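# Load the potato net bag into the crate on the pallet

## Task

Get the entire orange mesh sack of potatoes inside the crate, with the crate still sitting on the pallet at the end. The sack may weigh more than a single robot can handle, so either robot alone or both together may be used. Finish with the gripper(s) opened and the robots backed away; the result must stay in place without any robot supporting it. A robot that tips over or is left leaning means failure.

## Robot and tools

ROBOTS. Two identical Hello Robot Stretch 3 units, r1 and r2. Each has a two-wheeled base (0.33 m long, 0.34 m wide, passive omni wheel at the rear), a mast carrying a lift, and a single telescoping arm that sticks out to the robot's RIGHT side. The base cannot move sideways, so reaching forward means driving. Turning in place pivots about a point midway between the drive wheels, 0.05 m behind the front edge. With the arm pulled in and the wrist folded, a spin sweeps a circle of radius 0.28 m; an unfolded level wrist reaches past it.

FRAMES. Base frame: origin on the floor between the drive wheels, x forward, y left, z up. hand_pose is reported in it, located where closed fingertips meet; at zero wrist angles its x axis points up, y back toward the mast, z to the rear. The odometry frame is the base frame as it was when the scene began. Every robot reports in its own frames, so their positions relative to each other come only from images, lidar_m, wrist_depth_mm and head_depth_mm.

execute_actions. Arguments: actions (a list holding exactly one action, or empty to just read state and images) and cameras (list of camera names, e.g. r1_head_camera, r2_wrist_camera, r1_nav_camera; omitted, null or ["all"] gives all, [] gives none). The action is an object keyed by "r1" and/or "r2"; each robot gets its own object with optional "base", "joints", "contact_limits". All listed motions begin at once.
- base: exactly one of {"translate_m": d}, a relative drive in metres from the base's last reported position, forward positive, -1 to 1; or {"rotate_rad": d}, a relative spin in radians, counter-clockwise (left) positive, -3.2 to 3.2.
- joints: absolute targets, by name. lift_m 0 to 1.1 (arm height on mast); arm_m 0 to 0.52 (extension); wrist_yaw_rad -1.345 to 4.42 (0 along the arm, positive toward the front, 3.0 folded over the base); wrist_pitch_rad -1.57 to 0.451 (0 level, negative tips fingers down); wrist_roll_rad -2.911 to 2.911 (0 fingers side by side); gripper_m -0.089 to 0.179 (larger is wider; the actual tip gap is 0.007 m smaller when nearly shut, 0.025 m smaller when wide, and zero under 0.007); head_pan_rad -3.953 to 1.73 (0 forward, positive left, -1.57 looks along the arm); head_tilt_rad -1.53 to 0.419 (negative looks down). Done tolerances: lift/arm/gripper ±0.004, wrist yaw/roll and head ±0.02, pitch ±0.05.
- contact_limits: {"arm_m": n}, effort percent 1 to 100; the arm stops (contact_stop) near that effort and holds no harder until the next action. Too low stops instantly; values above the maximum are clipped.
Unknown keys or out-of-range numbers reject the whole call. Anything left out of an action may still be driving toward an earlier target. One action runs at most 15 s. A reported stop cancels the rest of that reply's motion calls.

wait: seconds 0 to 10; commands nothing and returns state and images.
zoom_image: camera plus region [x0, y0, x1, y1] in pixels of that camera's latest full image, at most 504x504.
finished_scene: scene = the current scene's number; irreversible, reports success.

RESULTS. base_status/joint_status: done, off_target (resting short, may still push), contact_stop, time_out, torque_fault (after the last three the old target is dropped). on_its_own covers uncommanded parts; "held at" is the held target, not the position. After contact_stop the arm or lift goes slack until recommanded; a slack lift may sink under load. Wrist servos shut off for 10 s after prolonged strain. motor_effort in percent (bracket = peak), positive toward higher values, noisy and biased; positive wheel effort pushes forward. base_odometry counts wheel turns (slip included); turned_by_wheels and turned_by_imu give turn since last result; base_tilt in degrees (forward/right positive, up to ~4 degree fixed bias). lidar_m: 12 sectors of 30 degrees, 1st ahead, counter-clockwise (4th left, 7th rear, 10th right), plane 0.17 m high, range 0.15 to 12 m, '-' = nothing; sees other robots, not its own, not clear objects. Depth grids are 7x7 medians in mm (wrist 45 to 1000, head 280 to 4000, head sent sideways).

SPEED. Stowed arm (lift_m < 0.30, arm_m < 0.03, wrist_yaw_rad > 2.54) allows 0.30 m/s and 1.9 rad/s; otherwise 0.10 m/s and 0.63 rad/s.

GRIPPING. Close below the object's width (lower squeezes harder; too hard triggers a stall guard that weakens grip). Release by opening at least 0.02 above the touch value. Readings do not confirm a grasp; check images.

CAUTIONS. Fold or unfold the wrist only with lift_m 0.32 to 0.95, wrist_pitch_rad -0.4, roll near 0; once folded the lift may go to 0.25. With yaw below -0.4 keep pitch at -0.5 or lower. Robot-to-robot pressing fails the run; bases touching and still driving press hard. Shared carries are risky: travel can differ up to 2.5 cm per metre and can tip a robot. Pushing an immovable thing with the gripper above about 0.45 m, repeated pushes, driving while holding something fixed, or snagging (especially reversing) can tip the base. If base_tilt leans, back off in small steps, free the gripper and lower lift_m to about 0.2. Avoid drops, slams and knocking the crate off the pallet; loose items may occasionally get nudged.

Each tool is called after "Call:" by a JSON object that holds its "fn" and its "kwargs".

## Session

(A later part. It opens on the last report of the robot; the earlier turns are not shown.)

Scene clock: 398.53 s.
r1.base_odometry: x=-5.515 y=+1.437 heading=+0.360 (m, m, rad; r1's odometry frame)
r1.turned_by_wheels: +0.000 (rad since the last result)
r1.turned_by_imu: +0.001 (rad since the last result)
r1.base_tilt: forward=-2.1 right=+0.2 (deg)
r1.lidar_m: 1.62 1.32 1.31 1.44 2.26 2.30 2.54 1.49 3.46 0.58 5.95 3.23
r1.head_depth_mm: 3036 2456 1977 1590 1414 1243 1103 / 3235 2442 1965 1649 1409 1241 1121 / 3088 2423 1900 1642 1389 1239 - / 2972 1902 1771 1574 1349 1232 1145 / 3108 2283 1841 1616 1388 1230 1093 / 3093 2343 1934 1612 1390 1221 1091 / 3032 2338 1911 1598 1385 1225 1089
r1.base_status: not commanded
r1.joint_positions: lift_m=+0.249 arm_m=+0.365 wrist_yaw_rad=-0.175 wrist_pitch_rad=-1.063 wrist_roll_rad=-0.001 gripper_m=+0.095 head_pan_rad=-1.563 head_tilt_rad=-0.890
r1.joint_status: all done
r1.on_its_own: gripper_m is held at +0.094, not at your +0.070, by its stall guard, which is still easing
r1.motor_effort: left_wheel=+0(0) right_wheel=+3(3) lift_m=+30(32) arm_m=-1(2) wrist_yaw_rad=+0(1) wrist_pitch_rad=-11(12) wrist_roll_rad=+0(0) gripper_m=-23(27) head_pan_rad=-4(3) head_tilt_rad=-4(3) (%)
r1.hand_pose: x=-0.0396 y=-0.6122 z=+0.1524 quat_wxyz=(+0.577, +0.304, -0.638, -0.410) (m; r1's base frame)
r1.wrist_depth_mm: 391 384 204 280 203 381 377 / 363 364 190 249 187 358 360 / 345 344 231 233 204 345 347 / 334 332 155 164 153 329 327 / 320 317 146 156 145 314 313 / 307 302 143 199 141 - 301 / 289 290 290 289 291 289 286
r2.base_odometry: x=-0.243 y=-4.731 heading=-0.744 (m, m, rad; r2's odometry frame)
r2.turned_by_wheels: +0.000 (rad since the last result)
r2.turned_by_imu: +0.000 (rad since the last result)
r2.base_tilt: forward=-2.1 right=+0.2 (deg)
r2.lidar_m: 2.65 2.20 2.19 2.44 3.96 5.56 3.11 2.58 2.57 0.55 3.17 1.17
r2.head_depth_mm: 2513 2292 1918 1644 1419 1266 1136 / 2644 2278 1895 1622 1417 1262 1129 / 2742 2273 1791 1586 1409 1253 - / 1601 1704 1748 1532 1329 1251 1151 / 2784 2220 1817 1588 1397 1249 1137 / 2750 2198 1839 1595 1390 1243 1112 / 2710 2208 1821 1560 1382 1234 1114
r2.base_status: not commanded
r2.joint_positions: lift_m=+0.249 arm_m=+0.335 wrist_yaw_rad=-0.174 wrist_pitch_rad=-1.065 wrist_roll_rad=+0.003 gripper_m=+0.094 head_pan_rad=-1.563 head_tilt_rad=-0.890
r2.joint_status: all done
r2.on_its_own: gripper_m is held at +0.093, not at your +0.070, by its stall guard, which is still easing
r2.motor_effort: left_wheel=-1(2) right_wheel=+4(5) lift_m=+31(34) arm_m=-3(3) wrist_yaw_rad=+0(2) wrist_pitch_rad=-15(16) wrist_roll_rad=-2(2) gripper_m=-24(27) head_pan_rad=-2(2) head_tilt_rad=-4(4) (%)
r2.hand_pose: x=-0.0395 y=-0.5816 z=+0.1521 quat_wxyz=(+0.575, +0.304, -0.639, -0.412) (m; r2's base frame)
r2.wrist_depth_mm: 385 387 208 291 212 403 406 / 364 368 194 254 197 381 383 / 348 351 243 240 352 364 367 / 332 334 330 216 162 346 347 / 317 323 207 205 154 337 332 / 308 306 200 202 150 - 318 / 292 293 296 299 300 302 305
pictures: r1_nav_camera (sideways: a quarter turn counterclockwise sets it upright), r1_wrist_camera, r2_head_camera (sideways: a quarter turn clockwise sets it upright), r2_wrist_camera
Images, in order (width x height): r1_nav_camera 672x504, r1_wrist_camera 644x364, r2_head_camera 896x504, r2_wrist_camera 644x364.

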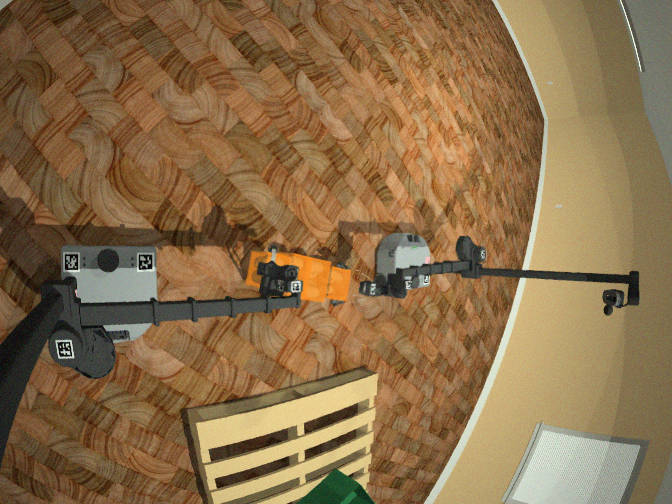

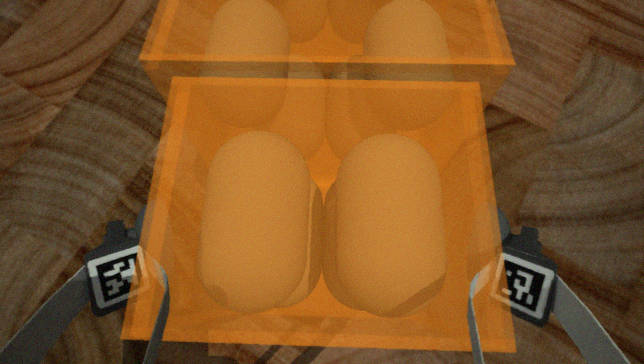

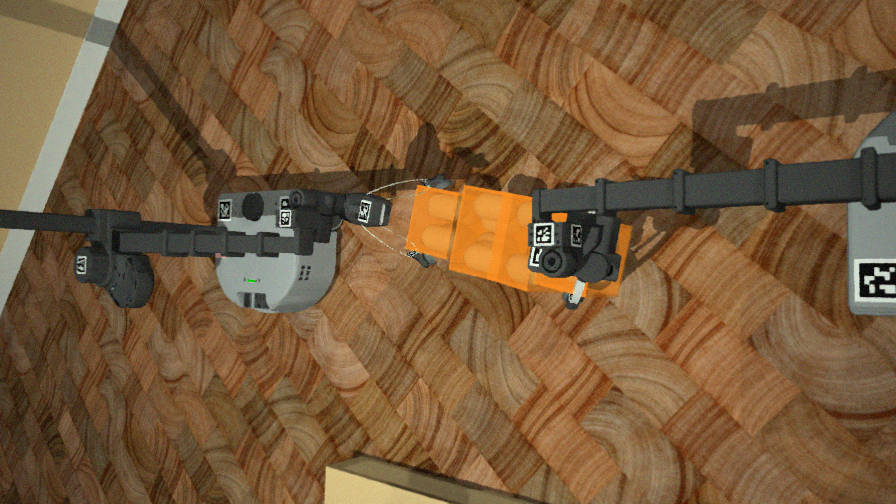

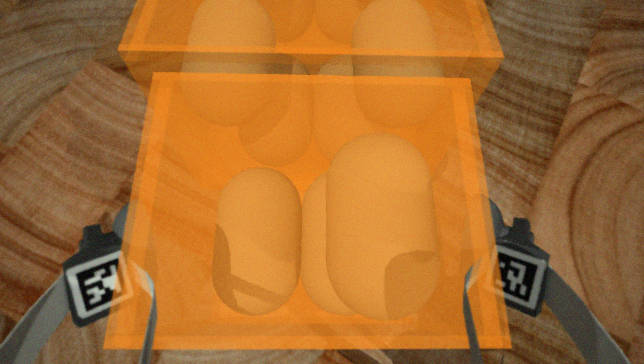

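Call:
{"fn": "execute_actions", "kwargs": {"actions": [{"r1": {"joints": {"gripper_m": 0.09}}, "r2": {"joints": {"gripper_m": 0.09}}}], "cameras": ["r1_wrist_camera", "r2_wrist_camera"]}}

Call:
{"fn": "wait", "kwargs": {"seconds": 3}}

Scene clock: 407.50 s.
r1.base_odometry: x=-5.515 y=+1.437 heading=+0.360 (m, m, rad; r1's odometry frame)
r1.turned_by_wheels: +0.000 (rad since the last result)
r1.turned_by_imu: +0.001 (rad since the last result)
r1.base_tilt: forward=-2.1 right=+0.1 (deg)
r1.lidar_m: 1.62 1.32 1.31 1.44 2.26 2.31 2.54 1.49 3.45 0.58 5.93 3.25
r1.head_depth_mm: 3049 2445 1972 1603 1424 1241 1110 / 3151 2428 1975 1634 1409 1238 1122 / 3111 2385 1880 1644 1392 1231 - / 3008 1901 1763 1596 1338 1228 1136 / 3040 2305 1862 1614 1389 1227 1097 / 3057 2357 1920 1610 1391 1220 1091 / 3071 2331 1911 1619 1386 1217 1095
r1.base_status: not commanded
r1.joint_positions: lift_m=+0.249 arm_m=+0.365 wrist_yaw_rad=-0.175 wrist_pitch_rad=-1.063 wrist_roll_rad=-0.001 gripper_m=+0.091 head_pan_rad=-1.563 head_tilt_rad=-0.890
r1.joint_status: all done
r1.motor_effort: left_wheel=+0(0) right_wheel=+3(4) lift_m=+31(30) arm_m=-2(2) wrist_yaw_rad=+0(1) wrist_pitch_rad=-11(11) wrist_roll_rad=+0(0) gripper_m=-25(76) head_pan_rad=-3(3) head_tilt_rad=-4(3) (%)
r1.hand_pose: x=-0.0396 y=-0.6122 z=+0.1524 quat_wxyz=(+0.577, +0.304, -0.638, -0.410) (m; r1's base frame)
r1.wrist_depth_mm: 388 384 204 280 204 385 379 / 361 365 190 248 187 366 362 / 347 350 232 232 202 344 337 / 329 330 154 163 153 330 322 / 315 323 146 156 145 317 310 / 306 297 145 199 142 - 299 / 290 293 290 291 289 290 285
r2.base_odometry: x=-0.243 y=-4.731 heading=-0.744 (m, m, rad; r2's odometry frame)
r2.turned_by_wheels: +0.000 (rad since the last result)
r2.turned_by_imu: +0.001 (rad since the last result)
r2.base_tilt: forward=-2.2 right=+0.2 (deg)
r2.lidar_m: 2.64 2.20 2.19 2.44 3.92 5.56 3.13 2.58 2.57 0.55 3.18 1.17
r2.head_depth_mm: 2475 2282 1910 1628 1428 1265 1142 / 2633 2267 1890 1624 1429 1252 1138 / 2732 2246 1784 1579 1424 1241 - / 1598 1692 1750 1536 1327 1250 1154 / 2762 2230 1811 1597 1404 1248 1143 / 2727 2205 1858 1583 1394 1245 1120 / 2721 2216 1841 1552 1386 1243 1117
r2.base_status: not commanded
r2.joint_positions: lift_m=+0.249 arm_m=+0.335 wrist_yaw_rad=-0.174 wrist_pitch_rad=-1.065 wrist_roll_rad=+0.003 gripper_m=+0.091 head_pan_rad=-1.563 head_tilt_rad=-0.890
r2.joint_status: all done
r2.motor_effort: left_wheel=-2(2) right_wheel=+5(4) lift_m=+32(32) arm_m=-3(3) wrist_yaw_rad=-1(1) wrist_pitch_rad=-15(15) wrist_roll_rad=-2(2) gripper_m=-26(74) head_pan_rad=-2(2) head_tilt_rad=-3(4) (%)
r2.hand_pose: x=-0.0395 y=-0.5816 z=+0.1521 quat_wxyz=(+0.575, +0.304, -0.639, -0.412) (m; r2's base frame)
r2.wrist_depth_mm: 379 385 209 292 213 400 405 / 366 368 194 255 197 380 385 / 347 348 243 240 353 361 366 / 332 335 330 216 162 345 350 / 317 322 207 205 153 332 334 / 306 306 200 202 150 - 319 / 291 294 299 300 299 303 307
pictures: r1_wrist_camera, r2_wrist_camera
Images, in order (width x height): r1_wrist_camera 644x364, r2_wrist_camera 644x364.

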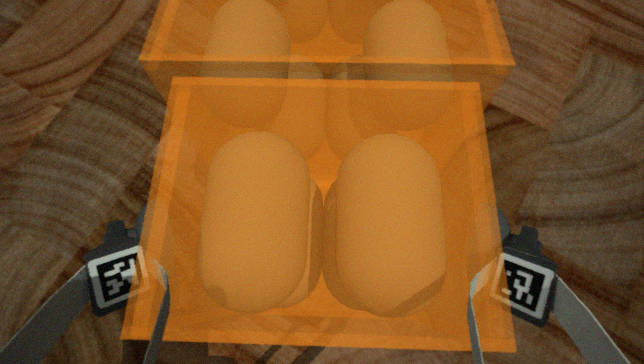

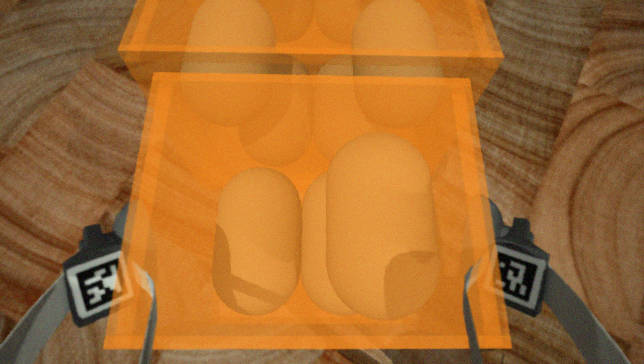

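Scene clock: 410.50 s.
r1.base_odometry: x=-5.515 y=+1.437 heading=+0.360 (m, m, rad; r1's odometry frame)
r1.turned_by_wheels: +0.000 (rad since the last result)
r1.turned_by_imu: +0.001 (rad since the last result)
r1.base_tilt: forward=-2.1 right=+0.1 (deg)
r1.lidar_m: 1.62 1.33 1.31 1.44 2.25 2.31 2.54 1.49 3.44 0.58 5.87 3.23
r1.head_depth_mm: 3104 2435 1960 1600 1413 1245 1106 / 3184 2461 1937 1643 1416 1242 1122 / 3139 2425 1910 1620 1391 1235 - / 3001 1883 1777 1583 1348 1236 1140 / 3102 2299 1860 1622 1387 1227 1095 / 3098 2388 1908 1616 1396 1223 1093 / 3053 2329 1912 1608 1383 1227 1088
r1.base_status: not commanded
r1.joint_positions: lift_m=+0.249 arm_m=+0.365 wrist_yaw_rad=-0.175 wrist_pitch_rad=-1.063 wrist_roll_rad=-0.001 gripper_m=+0.103 head_pan_rad=-1.563 head_tilt_rad=-0.890
r1.joint_status: all done
r1.on_its_own: gripper_m is held at +0.102, not at your +0.090, by its stall guard, which is not easing now
r1.motor_effort: left_wheel=+0(0) right_wheel=+3(4) lift_m=+30(30) arm_m=-2(2) wrist_yaw_rad=+0(1) wrist_pitch_rad=-11(11) wrist_roll_rad=+0(0) gripper_m=-20(76) head_pan_rad=-3(3) head_tilt_rad=-4(3) (%)
r1.hand_pose: x=-0.0396 y=-0.6122 z=+0.1524 quat_wxyz=(+0.577, +0.304, -0.638, -0.410) (m; r1's base frame)
r1.wrist_depth_mm: 387 380 204 281 205 376 377 / 364 367 190 247 188 363 363 / 352 348 232 232 204 347 343 / 331 334 154 165 153 324 327 / 321 321 147 156 146 312 313 / 310 296 144 199 141 - 303 / 291 292 288 289 290 288 291
r2.base_odometry: x=-0.243 y=-4.731 heading=-0.744 (m, m, rad; r2's odometry frame)
r2.turned_by_wheels: +0.000 (rad since the last result)
r2.turned_by_imu: +0.000 (rad since the last result)
r2.base_tilt: forward=-2.1 right=+0.2 (deg)
r2.lidar_m: 2.65 2.20 2.19 2.44 3.93 5.56 3.11 2.58 2.57 0.55 3.18 1.17
r2.head_depth_mm: 2480 2295 1902 1628 1422 1272 1143 / 2644 2278 1895 1620 1412 1261 1136 / 2727 2249 1793 1591 1410 1248 - / 1609 1698 1748 1538 1330 1250 1149 / 2768 2214 1804 1599 1392 1254 1133 / 2698 2214 1850 1597 1398 1236 1125 / 2718 2208 1827 1554 1381 1241 1119
r2.base_status: not commanded
r2.joint_positions: lift_m=+0.249 arm_m=+0.335 wrist_yaw_rad=-0.174 wrist_pitch_rad=-1.065 wrist_roll_rad=+0.003 gripper_m=+0.103 head_pan_rad=-1.563 head_tilt_rad=-0.890
r2.joint_status: all done
r2.on_its_own: gripper_m is held at +0.102, not at your +0.090, by its stall guard, which is not easing now
r2.motor_effort: left_wheel=-2(2) right_wheel=+4(4) lift_m=+31(32) arm_m=-3(3) wrist_yaw_rad=+0(1) wrist_pitch_rad=-15(15) wrist_roll_rad=-2(2) gripper_m=-20(74) head_pan_rad=-2(2) head_tilt_rad=-4(4) (%)
r2.hand_pose: x=-0.0395 y=-0.5816 z=+0.1521 quat_wxyz=(+0.575, +0.304, -0.639, -0.412) (m; r2's base frame)
r2.wrist_depth_mm: 383 385 208 292 213 402 406 / 364 367 194 255 196 381 381 / 345 350 242 239 351 362 368 / 335 335 330 216 162 346 346 / 317 323 207 205 153 333 333 / 307 304 199 202 150 - 319 / 291 294 297 297 300 302 303
wait: 3.00 s; at rest by 0.27 s
pictures: r1_head_camera (sideways: a quarter turn clockwise sets it upright), r1_nav_camera (sideways: a quarter turn counterclockwise sets it upright), r1_wrist_camera, r2_head_camera (sideways: a quarter turn clockwise sets it upright), r2_nav_camera (sideways: a quarter turn counterclockwise sets it upright), r2_wrist_camera
Images, in order (width x height): r1_head_camera 896x504, r1_nav_camera 672x504, r1_wrist_camera 644x364, r2_head_camera 896x504, r2_nav_camera 672x504, r2_wrist_camera 644x364.

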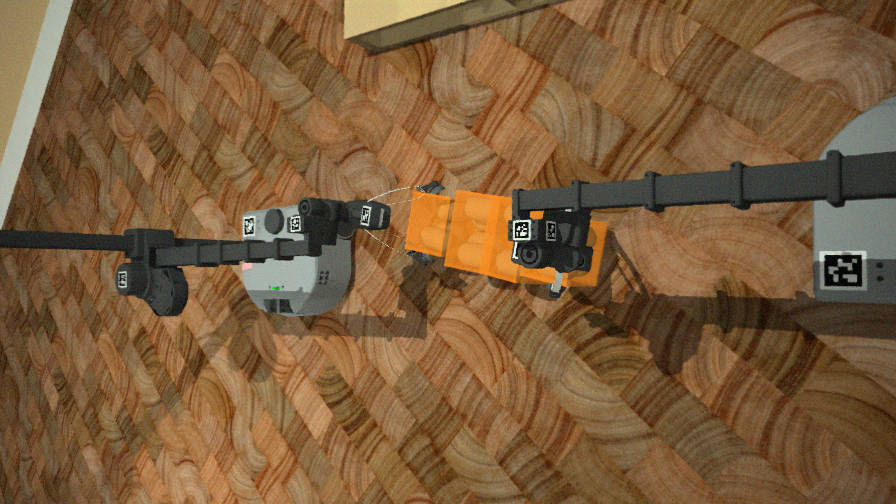

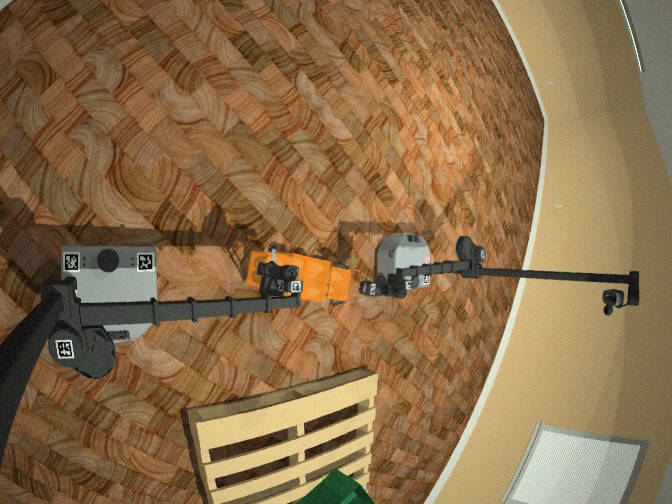

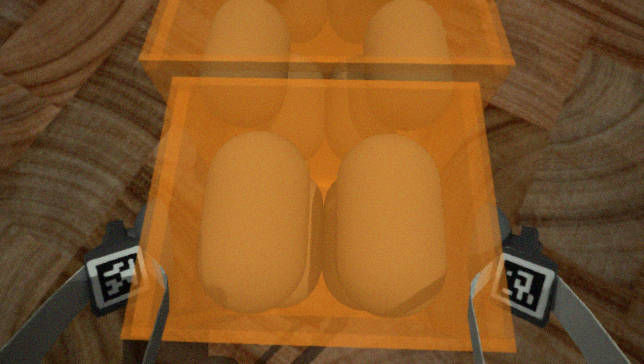

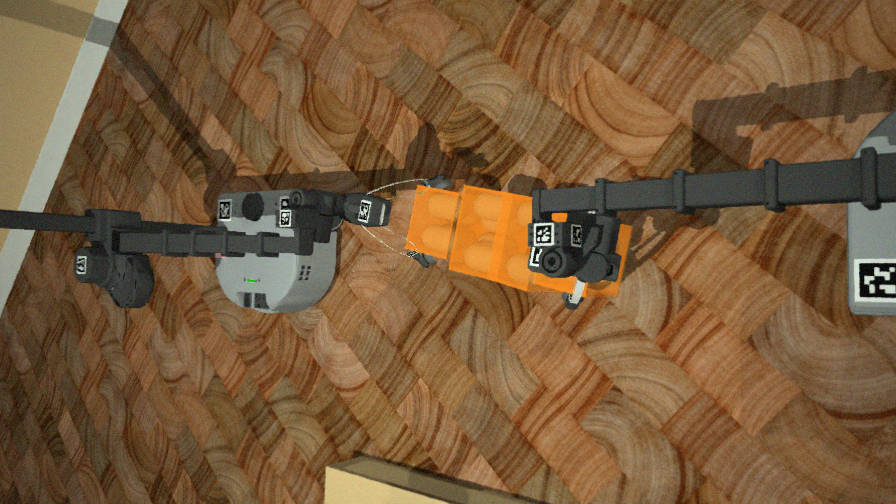

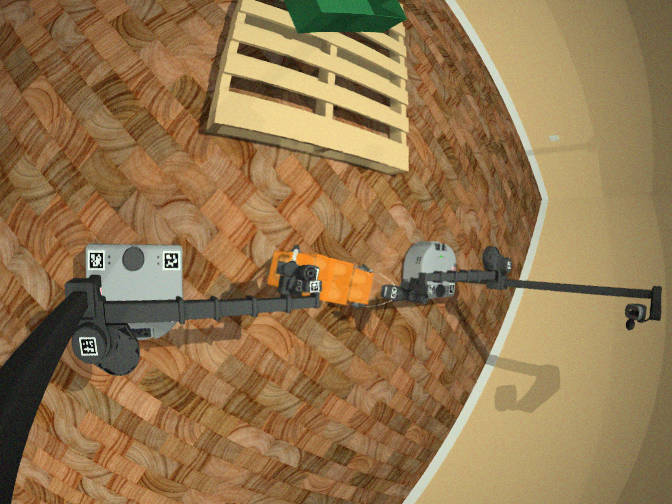

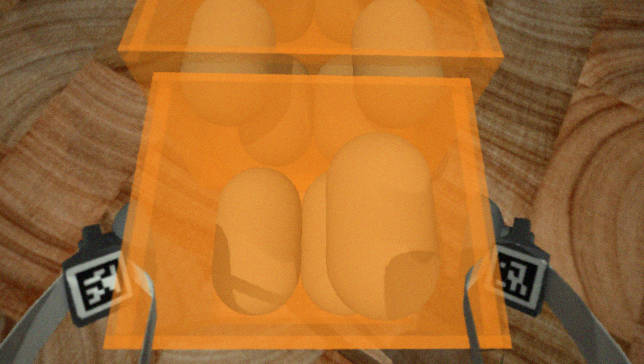

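Call:
{"fn": "execute_actions", "kwargs": {"actions": [{"r1": {"joints": {"lift_m": 0.66, "head_pan_rad": -2.3, "head_tilt_rad": -0.7}}, "r2": {"joints": {"lift_m": 0.66, "head_pan_rad": -0.8, "head_tilt_rad": -0.7}}}]}}

Scene clock: 419.10 s.
r1.base_odometry: x=-5.515 y=+1.437 heading=+0.360 (m, m, rad; r1's odometry frame)
r1.turned_by_wheels: +0.000 (rad since the last result)
r1.turned_by_imu: +0.002 (rad since the last result)
r1.base_tilt: forward=-2.2 right=+0.1 (deg)
r1.lidar_m: 1.62 1.32 1.31 1.44 2.25 2.31 2.54 1.49 3.44 1.49 5.94 3.22
r1.head_depth_mm: 3066 3410 2055 1717 1502 1341 1160 / 3058 3350 2116 1762 1511 1292 1153 / 3027 3345 2210 1825 1440 1297 1165 / 3024 3269 2557 1836 1507 1328 - / 2983 3283 2507 1810 1554 1377 1101 / 2965 3316 2506 1855 1604 - 1138 / 3017 3243 2499 1895 1630 1309 1136
r1.base_status: not commanded
r1.joint_positions: lift_m=+0.659 arm_m=+0.365 wrist_yaw_rad=-0.175 wrist_pitch_rad=-1.063 wrist_roll_rad=-0.001 gripper_m=+0.103 head_pan_rad=-2.293 head_tilt_rad=-0.705
r1.joint_status: all done
r1.on_its_own: gripper_m is held at +0.102, not at your +0.090, by its stall guard, which is not easing now
r1.motor_effort: left_wheel=+0(0) right_wheel=+4(3) lift_m=+30(33) arm_m=-2(2) wrist_yaw_rad=-1(1) wrist_pitch_rad=-11(11) wrist_roll_rad=+0(0) gripper_m=-20(20) head_pan_rad=-4(45) head_tilt_rad=+1(15) (%)
r1.hand_pose: x=-0.0396 y=-0.6121 z=+0.5623 quat_wxyz=(+0.576, +0.304, -0.638, -0.410) (m; r1's base frame)
r1.wrist_depth_mm: 909 890 205 279 205 845 742 / 863 829 189 247 188 829 693 / 805 820 232 230 209 798 674 / 773 744 155 163 154 755 746 / 712 743 145 156 145 745 718 / 737 710 144 198 141 - 672 / 666 670 689 677 682 657 659
r2.base_odometry: x=-0.243 y=-4.731 heading=-0.744 (m, m, rad; r2's odometry frame)
r2.turned_by_wheels: +0.000 (rad since the last result)
r2.turned_by_imu: +0.001 (rad since the last result)
r2.base_tilt: forward=-2.0 right=+0.1 (deg)
r2.lidar_m: 2.64 2.20 2.19 2.44 3.94 5.58 3.10 2.58 2.57 1.49 3.18 1.17
r2.head_depth_mm: 2911 3151 2436 1945 1601 1372 1198 / 2909 3139 2417 1798 1561 1373 1192 / 2820 3112 2431 1825 1505 1360 1188 / 2824 3045 2382 1802 1428 1325 1178 / 2741 3082 2211 1768 1496 1271 1178 / 2784 3017 1962 1675 1503 1216 1182 / 2697 2974 1974 1572 1453 1293 1171
r2.base_status: not commanded
r2.joint_positions: lift_m=+0.659 arm_m=+0.335 wrist_yaw_rad=-0.174 wrist_pitch_rad=-1.065 wrist_roll_rad=+0.003 gripper_m=+0.103 head_pan_rad=-0.807 head_tilt_rad=-0.705
r2.joint_status: all done
r2.on_its_own: gripper_m is held at +0.102, not at your +0.090, by its stall guard, which is not easing now
r2.motor_effort: left_wheel=-1(3) right_wheel=+5(5) lift_m=+32(33) arm_m=-3(3) wrist_yaw_rad=+0(0) wrist_pitch_rad=-15(15) wrist_roll_rad=-2(2) gripper_m=-20(20) head_pan_rad=+2(29) head_tilt_rad=+2(15) (%)
r2.hand_pose: x=-0.0395 y=-0.5817 z=+0.5621 quat_wxyz=(+0.575, +0.304, -0.639, -0.412) (m; r2's base frame)
r2.wrist_depth_mm: 886 896 209 292 214 935 952 / 830 848 195 256 197 888 898 / 793 804 243 240 821 837 847 / 754 776 769 217 163 813 804 / 728 752 207 206 154 776 764 / 691 714 199 203 151 - 734 / 667 679 687 701 696 704 706
pictures: r1_head_camera (sideways: a quarter turn clockwise sets it upright), r1_nav_camera (sideways: a quarter turn counterclockwise sets it upright), r1_wrist_camera, r2_head_camera (sideways: a quarter turn clockwise sets it upright), r2_nav_camera (sideways: a quarter turn counterclockwise sets it upright), r2_wrist_camera
Images, in order (width x height): r1_head_camera 896x504, r1_nav_camera 672x504, r1_wrist_camera 644x364, r2_head_camera 896x504, r2_nav_camera 672x504, r2_wrist_camera 644x364.

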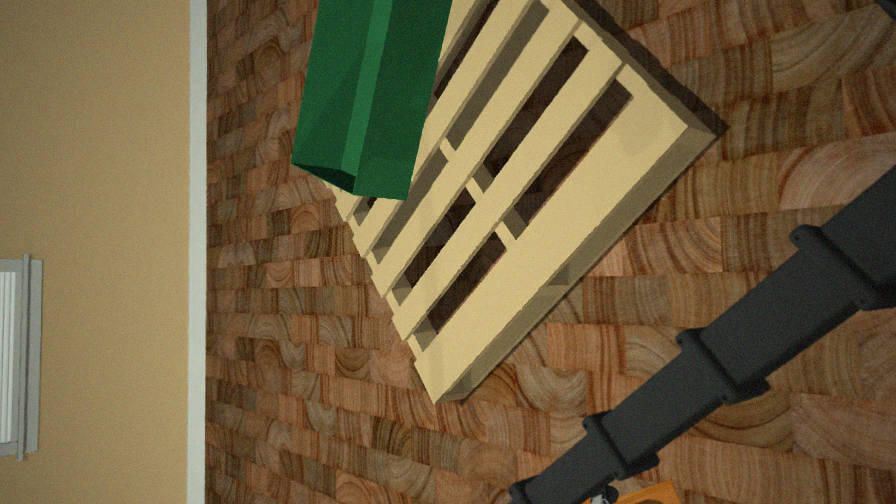

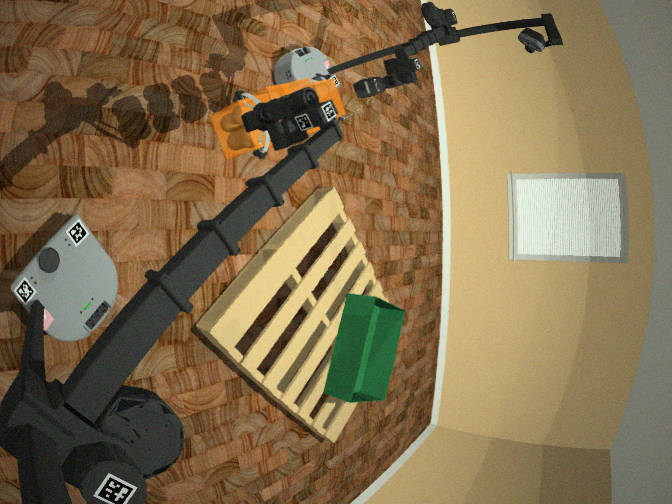

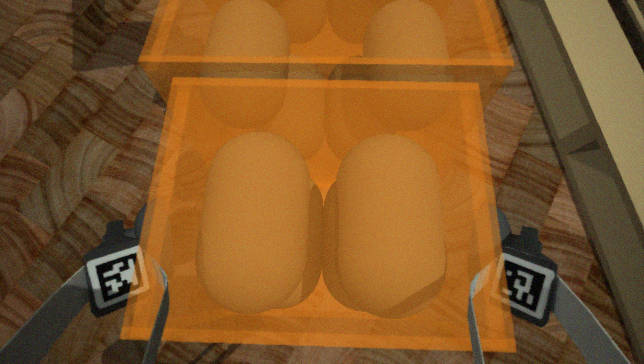

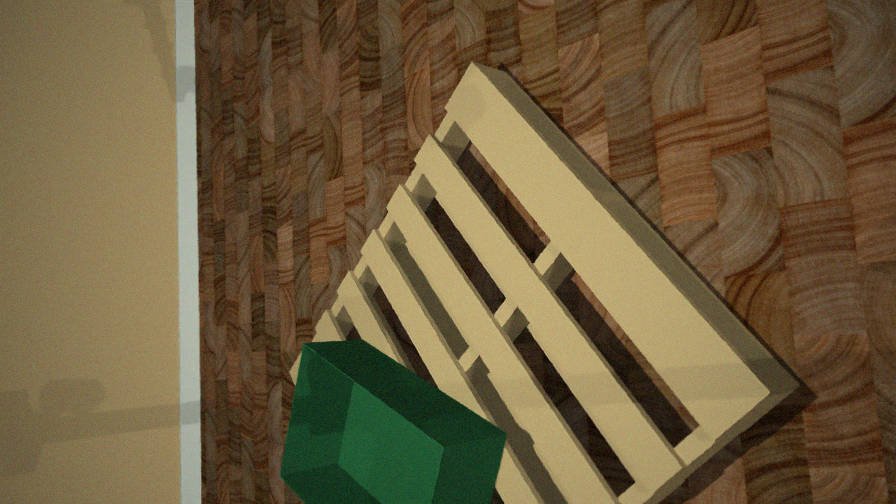

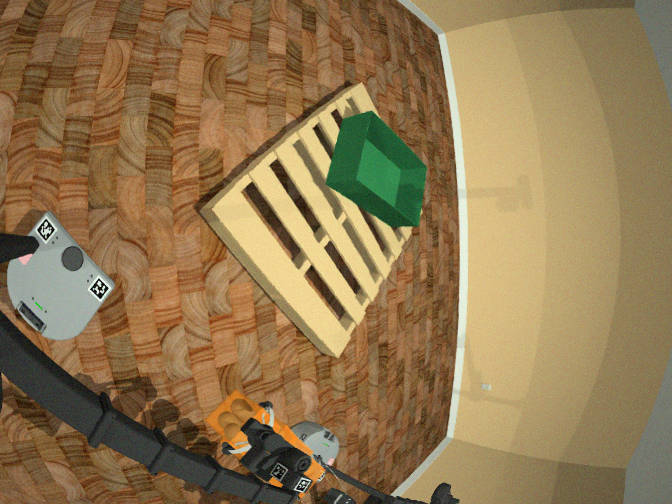

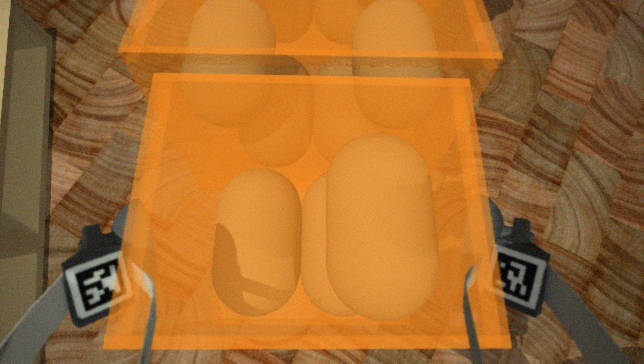

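Call:
{"fn": "execute_actions", "kwargs": {"actions": [{"r1": {"base": {"translate_m": -0.05}, "joints": {"wrist_yaw_rad": -0.0875}}, "r2": {"joints": {"wrist_yaw_rad": -0.0875}}}], "cameras": ["r1_wrist_camera", "r2_wrist_camera"]}}

Call:
{"fn": "execute_actions", "kwargs": {"actions": [{"r1": {"base": {"translate_m": -0.05}, "joints": {"wrist_yaw_rad": 0.0}}, "r2": {"joints": {"wrist_yaw_rad": 0.0}}}], "cameras": ["r1_wrist_camera", "r2_wrist_camera"]}}

Scene clock: 477.57 s.
r1.base_odometry: x=-5.561 y=+1.420 heading=+0.360 (m, m, rad; r1's odometry frame)
r1.turned_by_wheels: +0.000 (rad since the last result)
r1.turned_by_imu: +0.002 (rad since the last result)
r1.base_tilt: forward=-2.2 right=+0.1 (deg)
r1.lidar_m: 1.66 1.35 1.34 1.48 2.28 2.27 2.50 1.45 3.41 1.49 5.84 3.29
r1.head_depth_mm: 3020 3276 2618 1721 1519 1343 1154 / 3065 3275 2089 1745 1511 1290 1150 / 3032 3341 2106 1769 1512 1283 1169 / 3002 3296 2531 1812 1457 1321 - / 2921 3273 2521 1818 1524 1388 1102 / 2961 3263 2533 1796 1605 - 1137 / 2935 3218 2481 1927 1618 1310 1134
r1.base_status: done
r1.joint_positions: lift_m=+0.659 arm_m=+0.365 wrist_yaw_rad=-0.088 wrist_pitch_rad=-1.070 wrist_roll_rad=+0.001 gripper_m=+0.106 head_pan_rad=-2.293 head_tilt_rad=-0.705
r1.joint_status: all done
r1.on_its_own: gripper_m is held at +0.105, not at your +0.090, by its stall guard, which is not easing now
r1.motor_effort: left_wheel=+1(4) right_wheel=+1(6) lift_m=+30(30) arm_m=-2(1) wrist_yaw_rad=+1(11) wrist_pitch_rad=-9(11) wrist_roll_rad=-1(3) gripper_m=-19(21) head_pan_rad=-4(4) head_tilt_rad=+1(2) (%)
r1.hand_pose: x=-0.0306 y=-0.6117 z=+0.5617 quat_wxyz=(+0.592, +0.333, -0.624, -0.388) (m; r1's base frame)
r1.wrist_depth_mm: 890 903 212 277 209 845 723 / 862 860 191 247 190 812 688 / 802 811 206 235 204 801 664 / 765 767 156 165 155 757 677 / 716 752 146 158 146 729 715 / 692 709 144 196 142 - 677 / 680 688 683 670 676 666 643
r2.base_odometry: x=-0.243 y=-4.731 heading=-0.744 (m, m, rad; r2's odometry frame)
r2.turned_by_wheels: +0.000 (rad since the last result)
r2.turned_by_imu: +0.001 (rad since the last result)
r2.base_tilt: forward=-2.1 right=+0.1 (deg)
r2.lidar_m: 2.64 2.20 2.19 2.45 3.93 5.54 3.11 2.59 2.57 1.49 3.18 1.17
r2.head_depth_mm: 2898 3161 2440 1952 1607 1375 1196 / 2939 3148 2430 1802 1573 1371 1198 / 2890 3115 2411 1822 1499 1360 1187 / 2822 3036 2411 1802 1438 1327 1184 / 2737 3050 2231 1767 1498 1279 1175 / 2769 2988 1962 1690 1488 1221 1169 / 2756 3002 1977 1564 1460 1290 1172
r2.base_status: not commanded
r2.joint_positions: lift_m=+0.659 arm_m=+0.335 wrist_yaw_rad=-0.088 wrist_pitch_rad=-1.070 wrist_roll_rad=+0.005 gripper_m=+0.103 head_pan_rad=-0.807 head_tilt_rad=-0.705
r2.joint_status: all done
r2.on_its_own: gripper_m is held at +0.102, not at your +0.090, by its stall guard, which is not easing now
r2.motor_effort: left_wheel=-2(5) right_wheel=+3(9) lift_m=+32(32) arm_m=-3(4) wrist_yaw_rad=-1(9) wrist_pitch_rad=-13(15) wrist_roll_rad=-3(3) gripper_m=-20(21) head_pan_rad=+2(3) head_tilt_rad=+1(2) (%)
r2.hand_pose: x=-0.0305 y=-0.5817 z=+0.5616 quat_wxyz=(+0.590, +0.333, -0.625, -0.388) (m; r2's base frame)
r2.wrist_depth_mm: 844 876 214 291 219 932 919 / 822 846 196 258 199 879 880 / 791 814 238 241 218 831 840 / 755 779 775 219 164 807 805 / 707 746 209 207 155 769 780 / 686 713 200 200 149 - 730 / 667 677 681 690 689 703 704
pictures: r1_wrist_camera, r2_wrist_camera
Images, in order (width x height): r1_wrist_camera 644x364, r2_wrist_camera 644x364.

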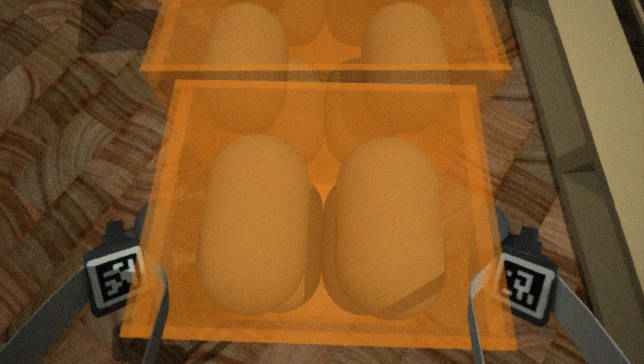

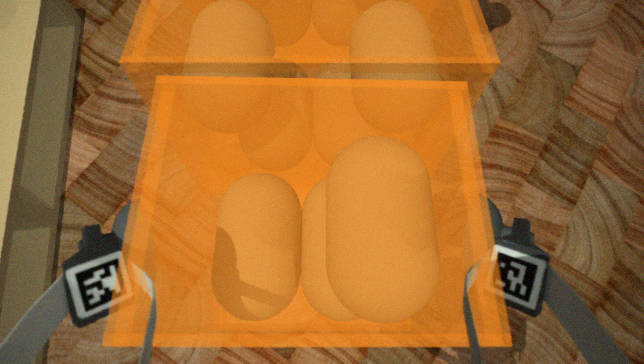

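Scene clock: 479.13 s.
r1.base_odometry: x=-5.608 y=+1.402 heading=+0.360 (m, m, rad; r1's odometry frame)
r1.turned_by_wheels: +0.000 (rad since the last result)
r1.turned_by_imu: +0.001 (rad since the last result)
r1.base_tilt: forward=-2.2 right=+0.1 (deg)
r1.lidar_m: 1.70 1.38 1.37 1.51 2.25 2.23 2.45 1.40 3.39 1.49 5.83 3.38
r1.head_depth_mm: 3010 3312 2557 1677 1514 1341 1157 / 2970 3305 2047 1729 1491 1302 1152 / 2991 3296 2106 1752 1495 1260 1172 / 2927 3273 2534 1829 1445 1322 - / 2939 3219 2509 1827 1498 1389 1101 / 2909 3237 2514 1771 1609 - 1141 / 2899 3223 2491 1928 1601 1315 1142
r1.base_status: done
r1.joint_positions: lift_m=+0.659 arm_m=+0.365 wrist_yaw_rad=+0.000 wrist_pitch_rad=-1.072 wrist_roll_rad=+0.000 gripper_m=+0.106 head_pan_rad=-2.293 head_tilt_rad=-0.705
r1.joint_status: all done
r1.on_its_own: gripper_m is held at +0.105, not at your +0.090, by its stall guard, which is not easing now
r1.motor_effort: left_wheel=+2(3) right_wheel=-1(5) lift_m=+30(30) arm_m=-1(2) wrist_yaw_rad=+1(9) wrist_pitch_rad=-8(9) wrist_roll_rad=+0(1) gripper_m=-19(19) head_pan_rad=-4(4) head_tilt_rad=+2(2) (%)
r1.hand_pose: x=-0.0216 y=-0.6116 z=+0.5615 quat_wxyz=(+0.608, +0.361, -0.608, -0.362) (m; r1's base frame)
r1.wrist_depth_mm: 907 887 213 278 209 865 724 / 843 845 193 248 192 828 698 / 813 807 204 236 206 787 660 / 787 743 157 165 156 757 620 / 738 730 147 157 147 736 604 / 707 718 144 195 141 - 589 / 675 687 679 673 668 669 604
r2.base_odometry: x=-0.243 y=-4.731 heading=-0.744 (m, m, rad; r2's odometry frame)
r2.turned_by_wheels: +0.000 (rad since the last result)
r2.turned_by_imu: +0.000 (rad since the last result)
r2.base_tilt: forward=-2.1 right=+0.2 (deg)
r2.lidar_m: 2.64 2.20 2.19 2.44 3.95 5.54 3.12 2.58 2.56 1.49 3.17 1.16
r2.head_depth_mm: 2876 3181 2476 1943 1621 1366 1199 / 2881 3150 2449 1796 1555 1370 1193 / 2851 3134 2380 1815 1509 1356 1185 / 2849 3078 2396 1798 1427 1338 1183 / 2763 3063 2220 1772 1496 1265 1168 / 2779 2976 1972 1704 1486 1218 1177 / 2735 2975 1975 1569 1453 1287 1166
r2.base_status: not commanded
r2.joint_positions: lift_m=+0.659 arm_m=+0.335 wrist_yaw_rad=+0.000 wrist_pitch_rad=-1.073 wrist_roll_rad=+0.005 gripper_m=+0.103 head_pan_rad=-0.807 head_tilt_rad=-0.705
r2.joint_status: all done
r2.on_its_own: gripper_m is held at +0.102, not at your +0.090, by its stall guard, which is not easing now
r2.motor_effort: left_wheel=+0(2) right_wheel=+1(3) lift_m=+32(32) arm_m=-3(3) wrist_yaw_rad=+0(8) wrist_pitch_rad=-12(13) wrist_roll_rad=-3(3) gripper_m=-20(21) head_pan_rad=+2(3) head_tilt_rad=+2(2) (%)
r2.hand_pose: x=-0.0216 y=-0.5815 z=+0.5614 quat_wxyz=(+0.607, +0.361, -0.609, -0.363) (m; r2's base frame)
r2.wrist_depth_mm: 733 885 216 289 219 922 946 / 718 844 195 261 199 866 886 / 768 813 238 242 243 834 856 / 729 766 777 220 165 797 806 / 718 755 210 207 155 777 778 / 682 705 199 201 149 - 738 / 671 681 682 688 685 716 696
pictures: r1_wrist_camera, r2_wrist_camera
Images, in order (width x height): r1_wrist_camera 644x364, r2_wrist_camera 644x364.

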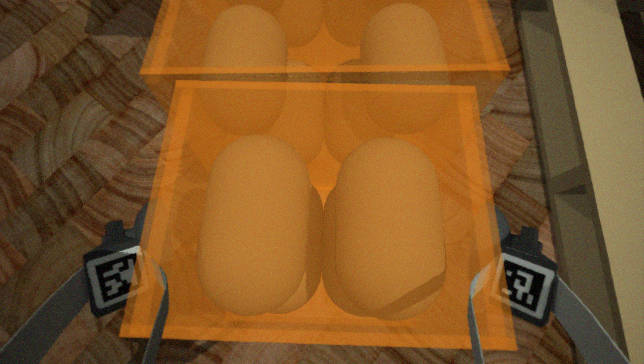

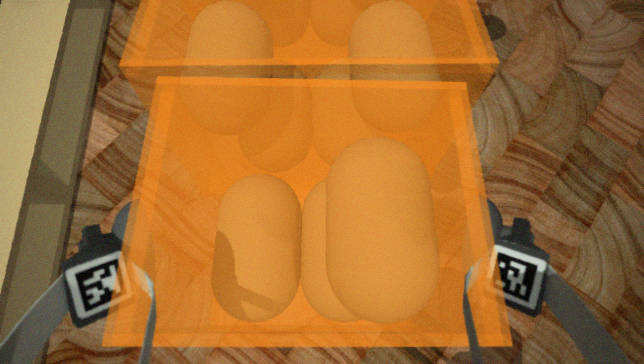

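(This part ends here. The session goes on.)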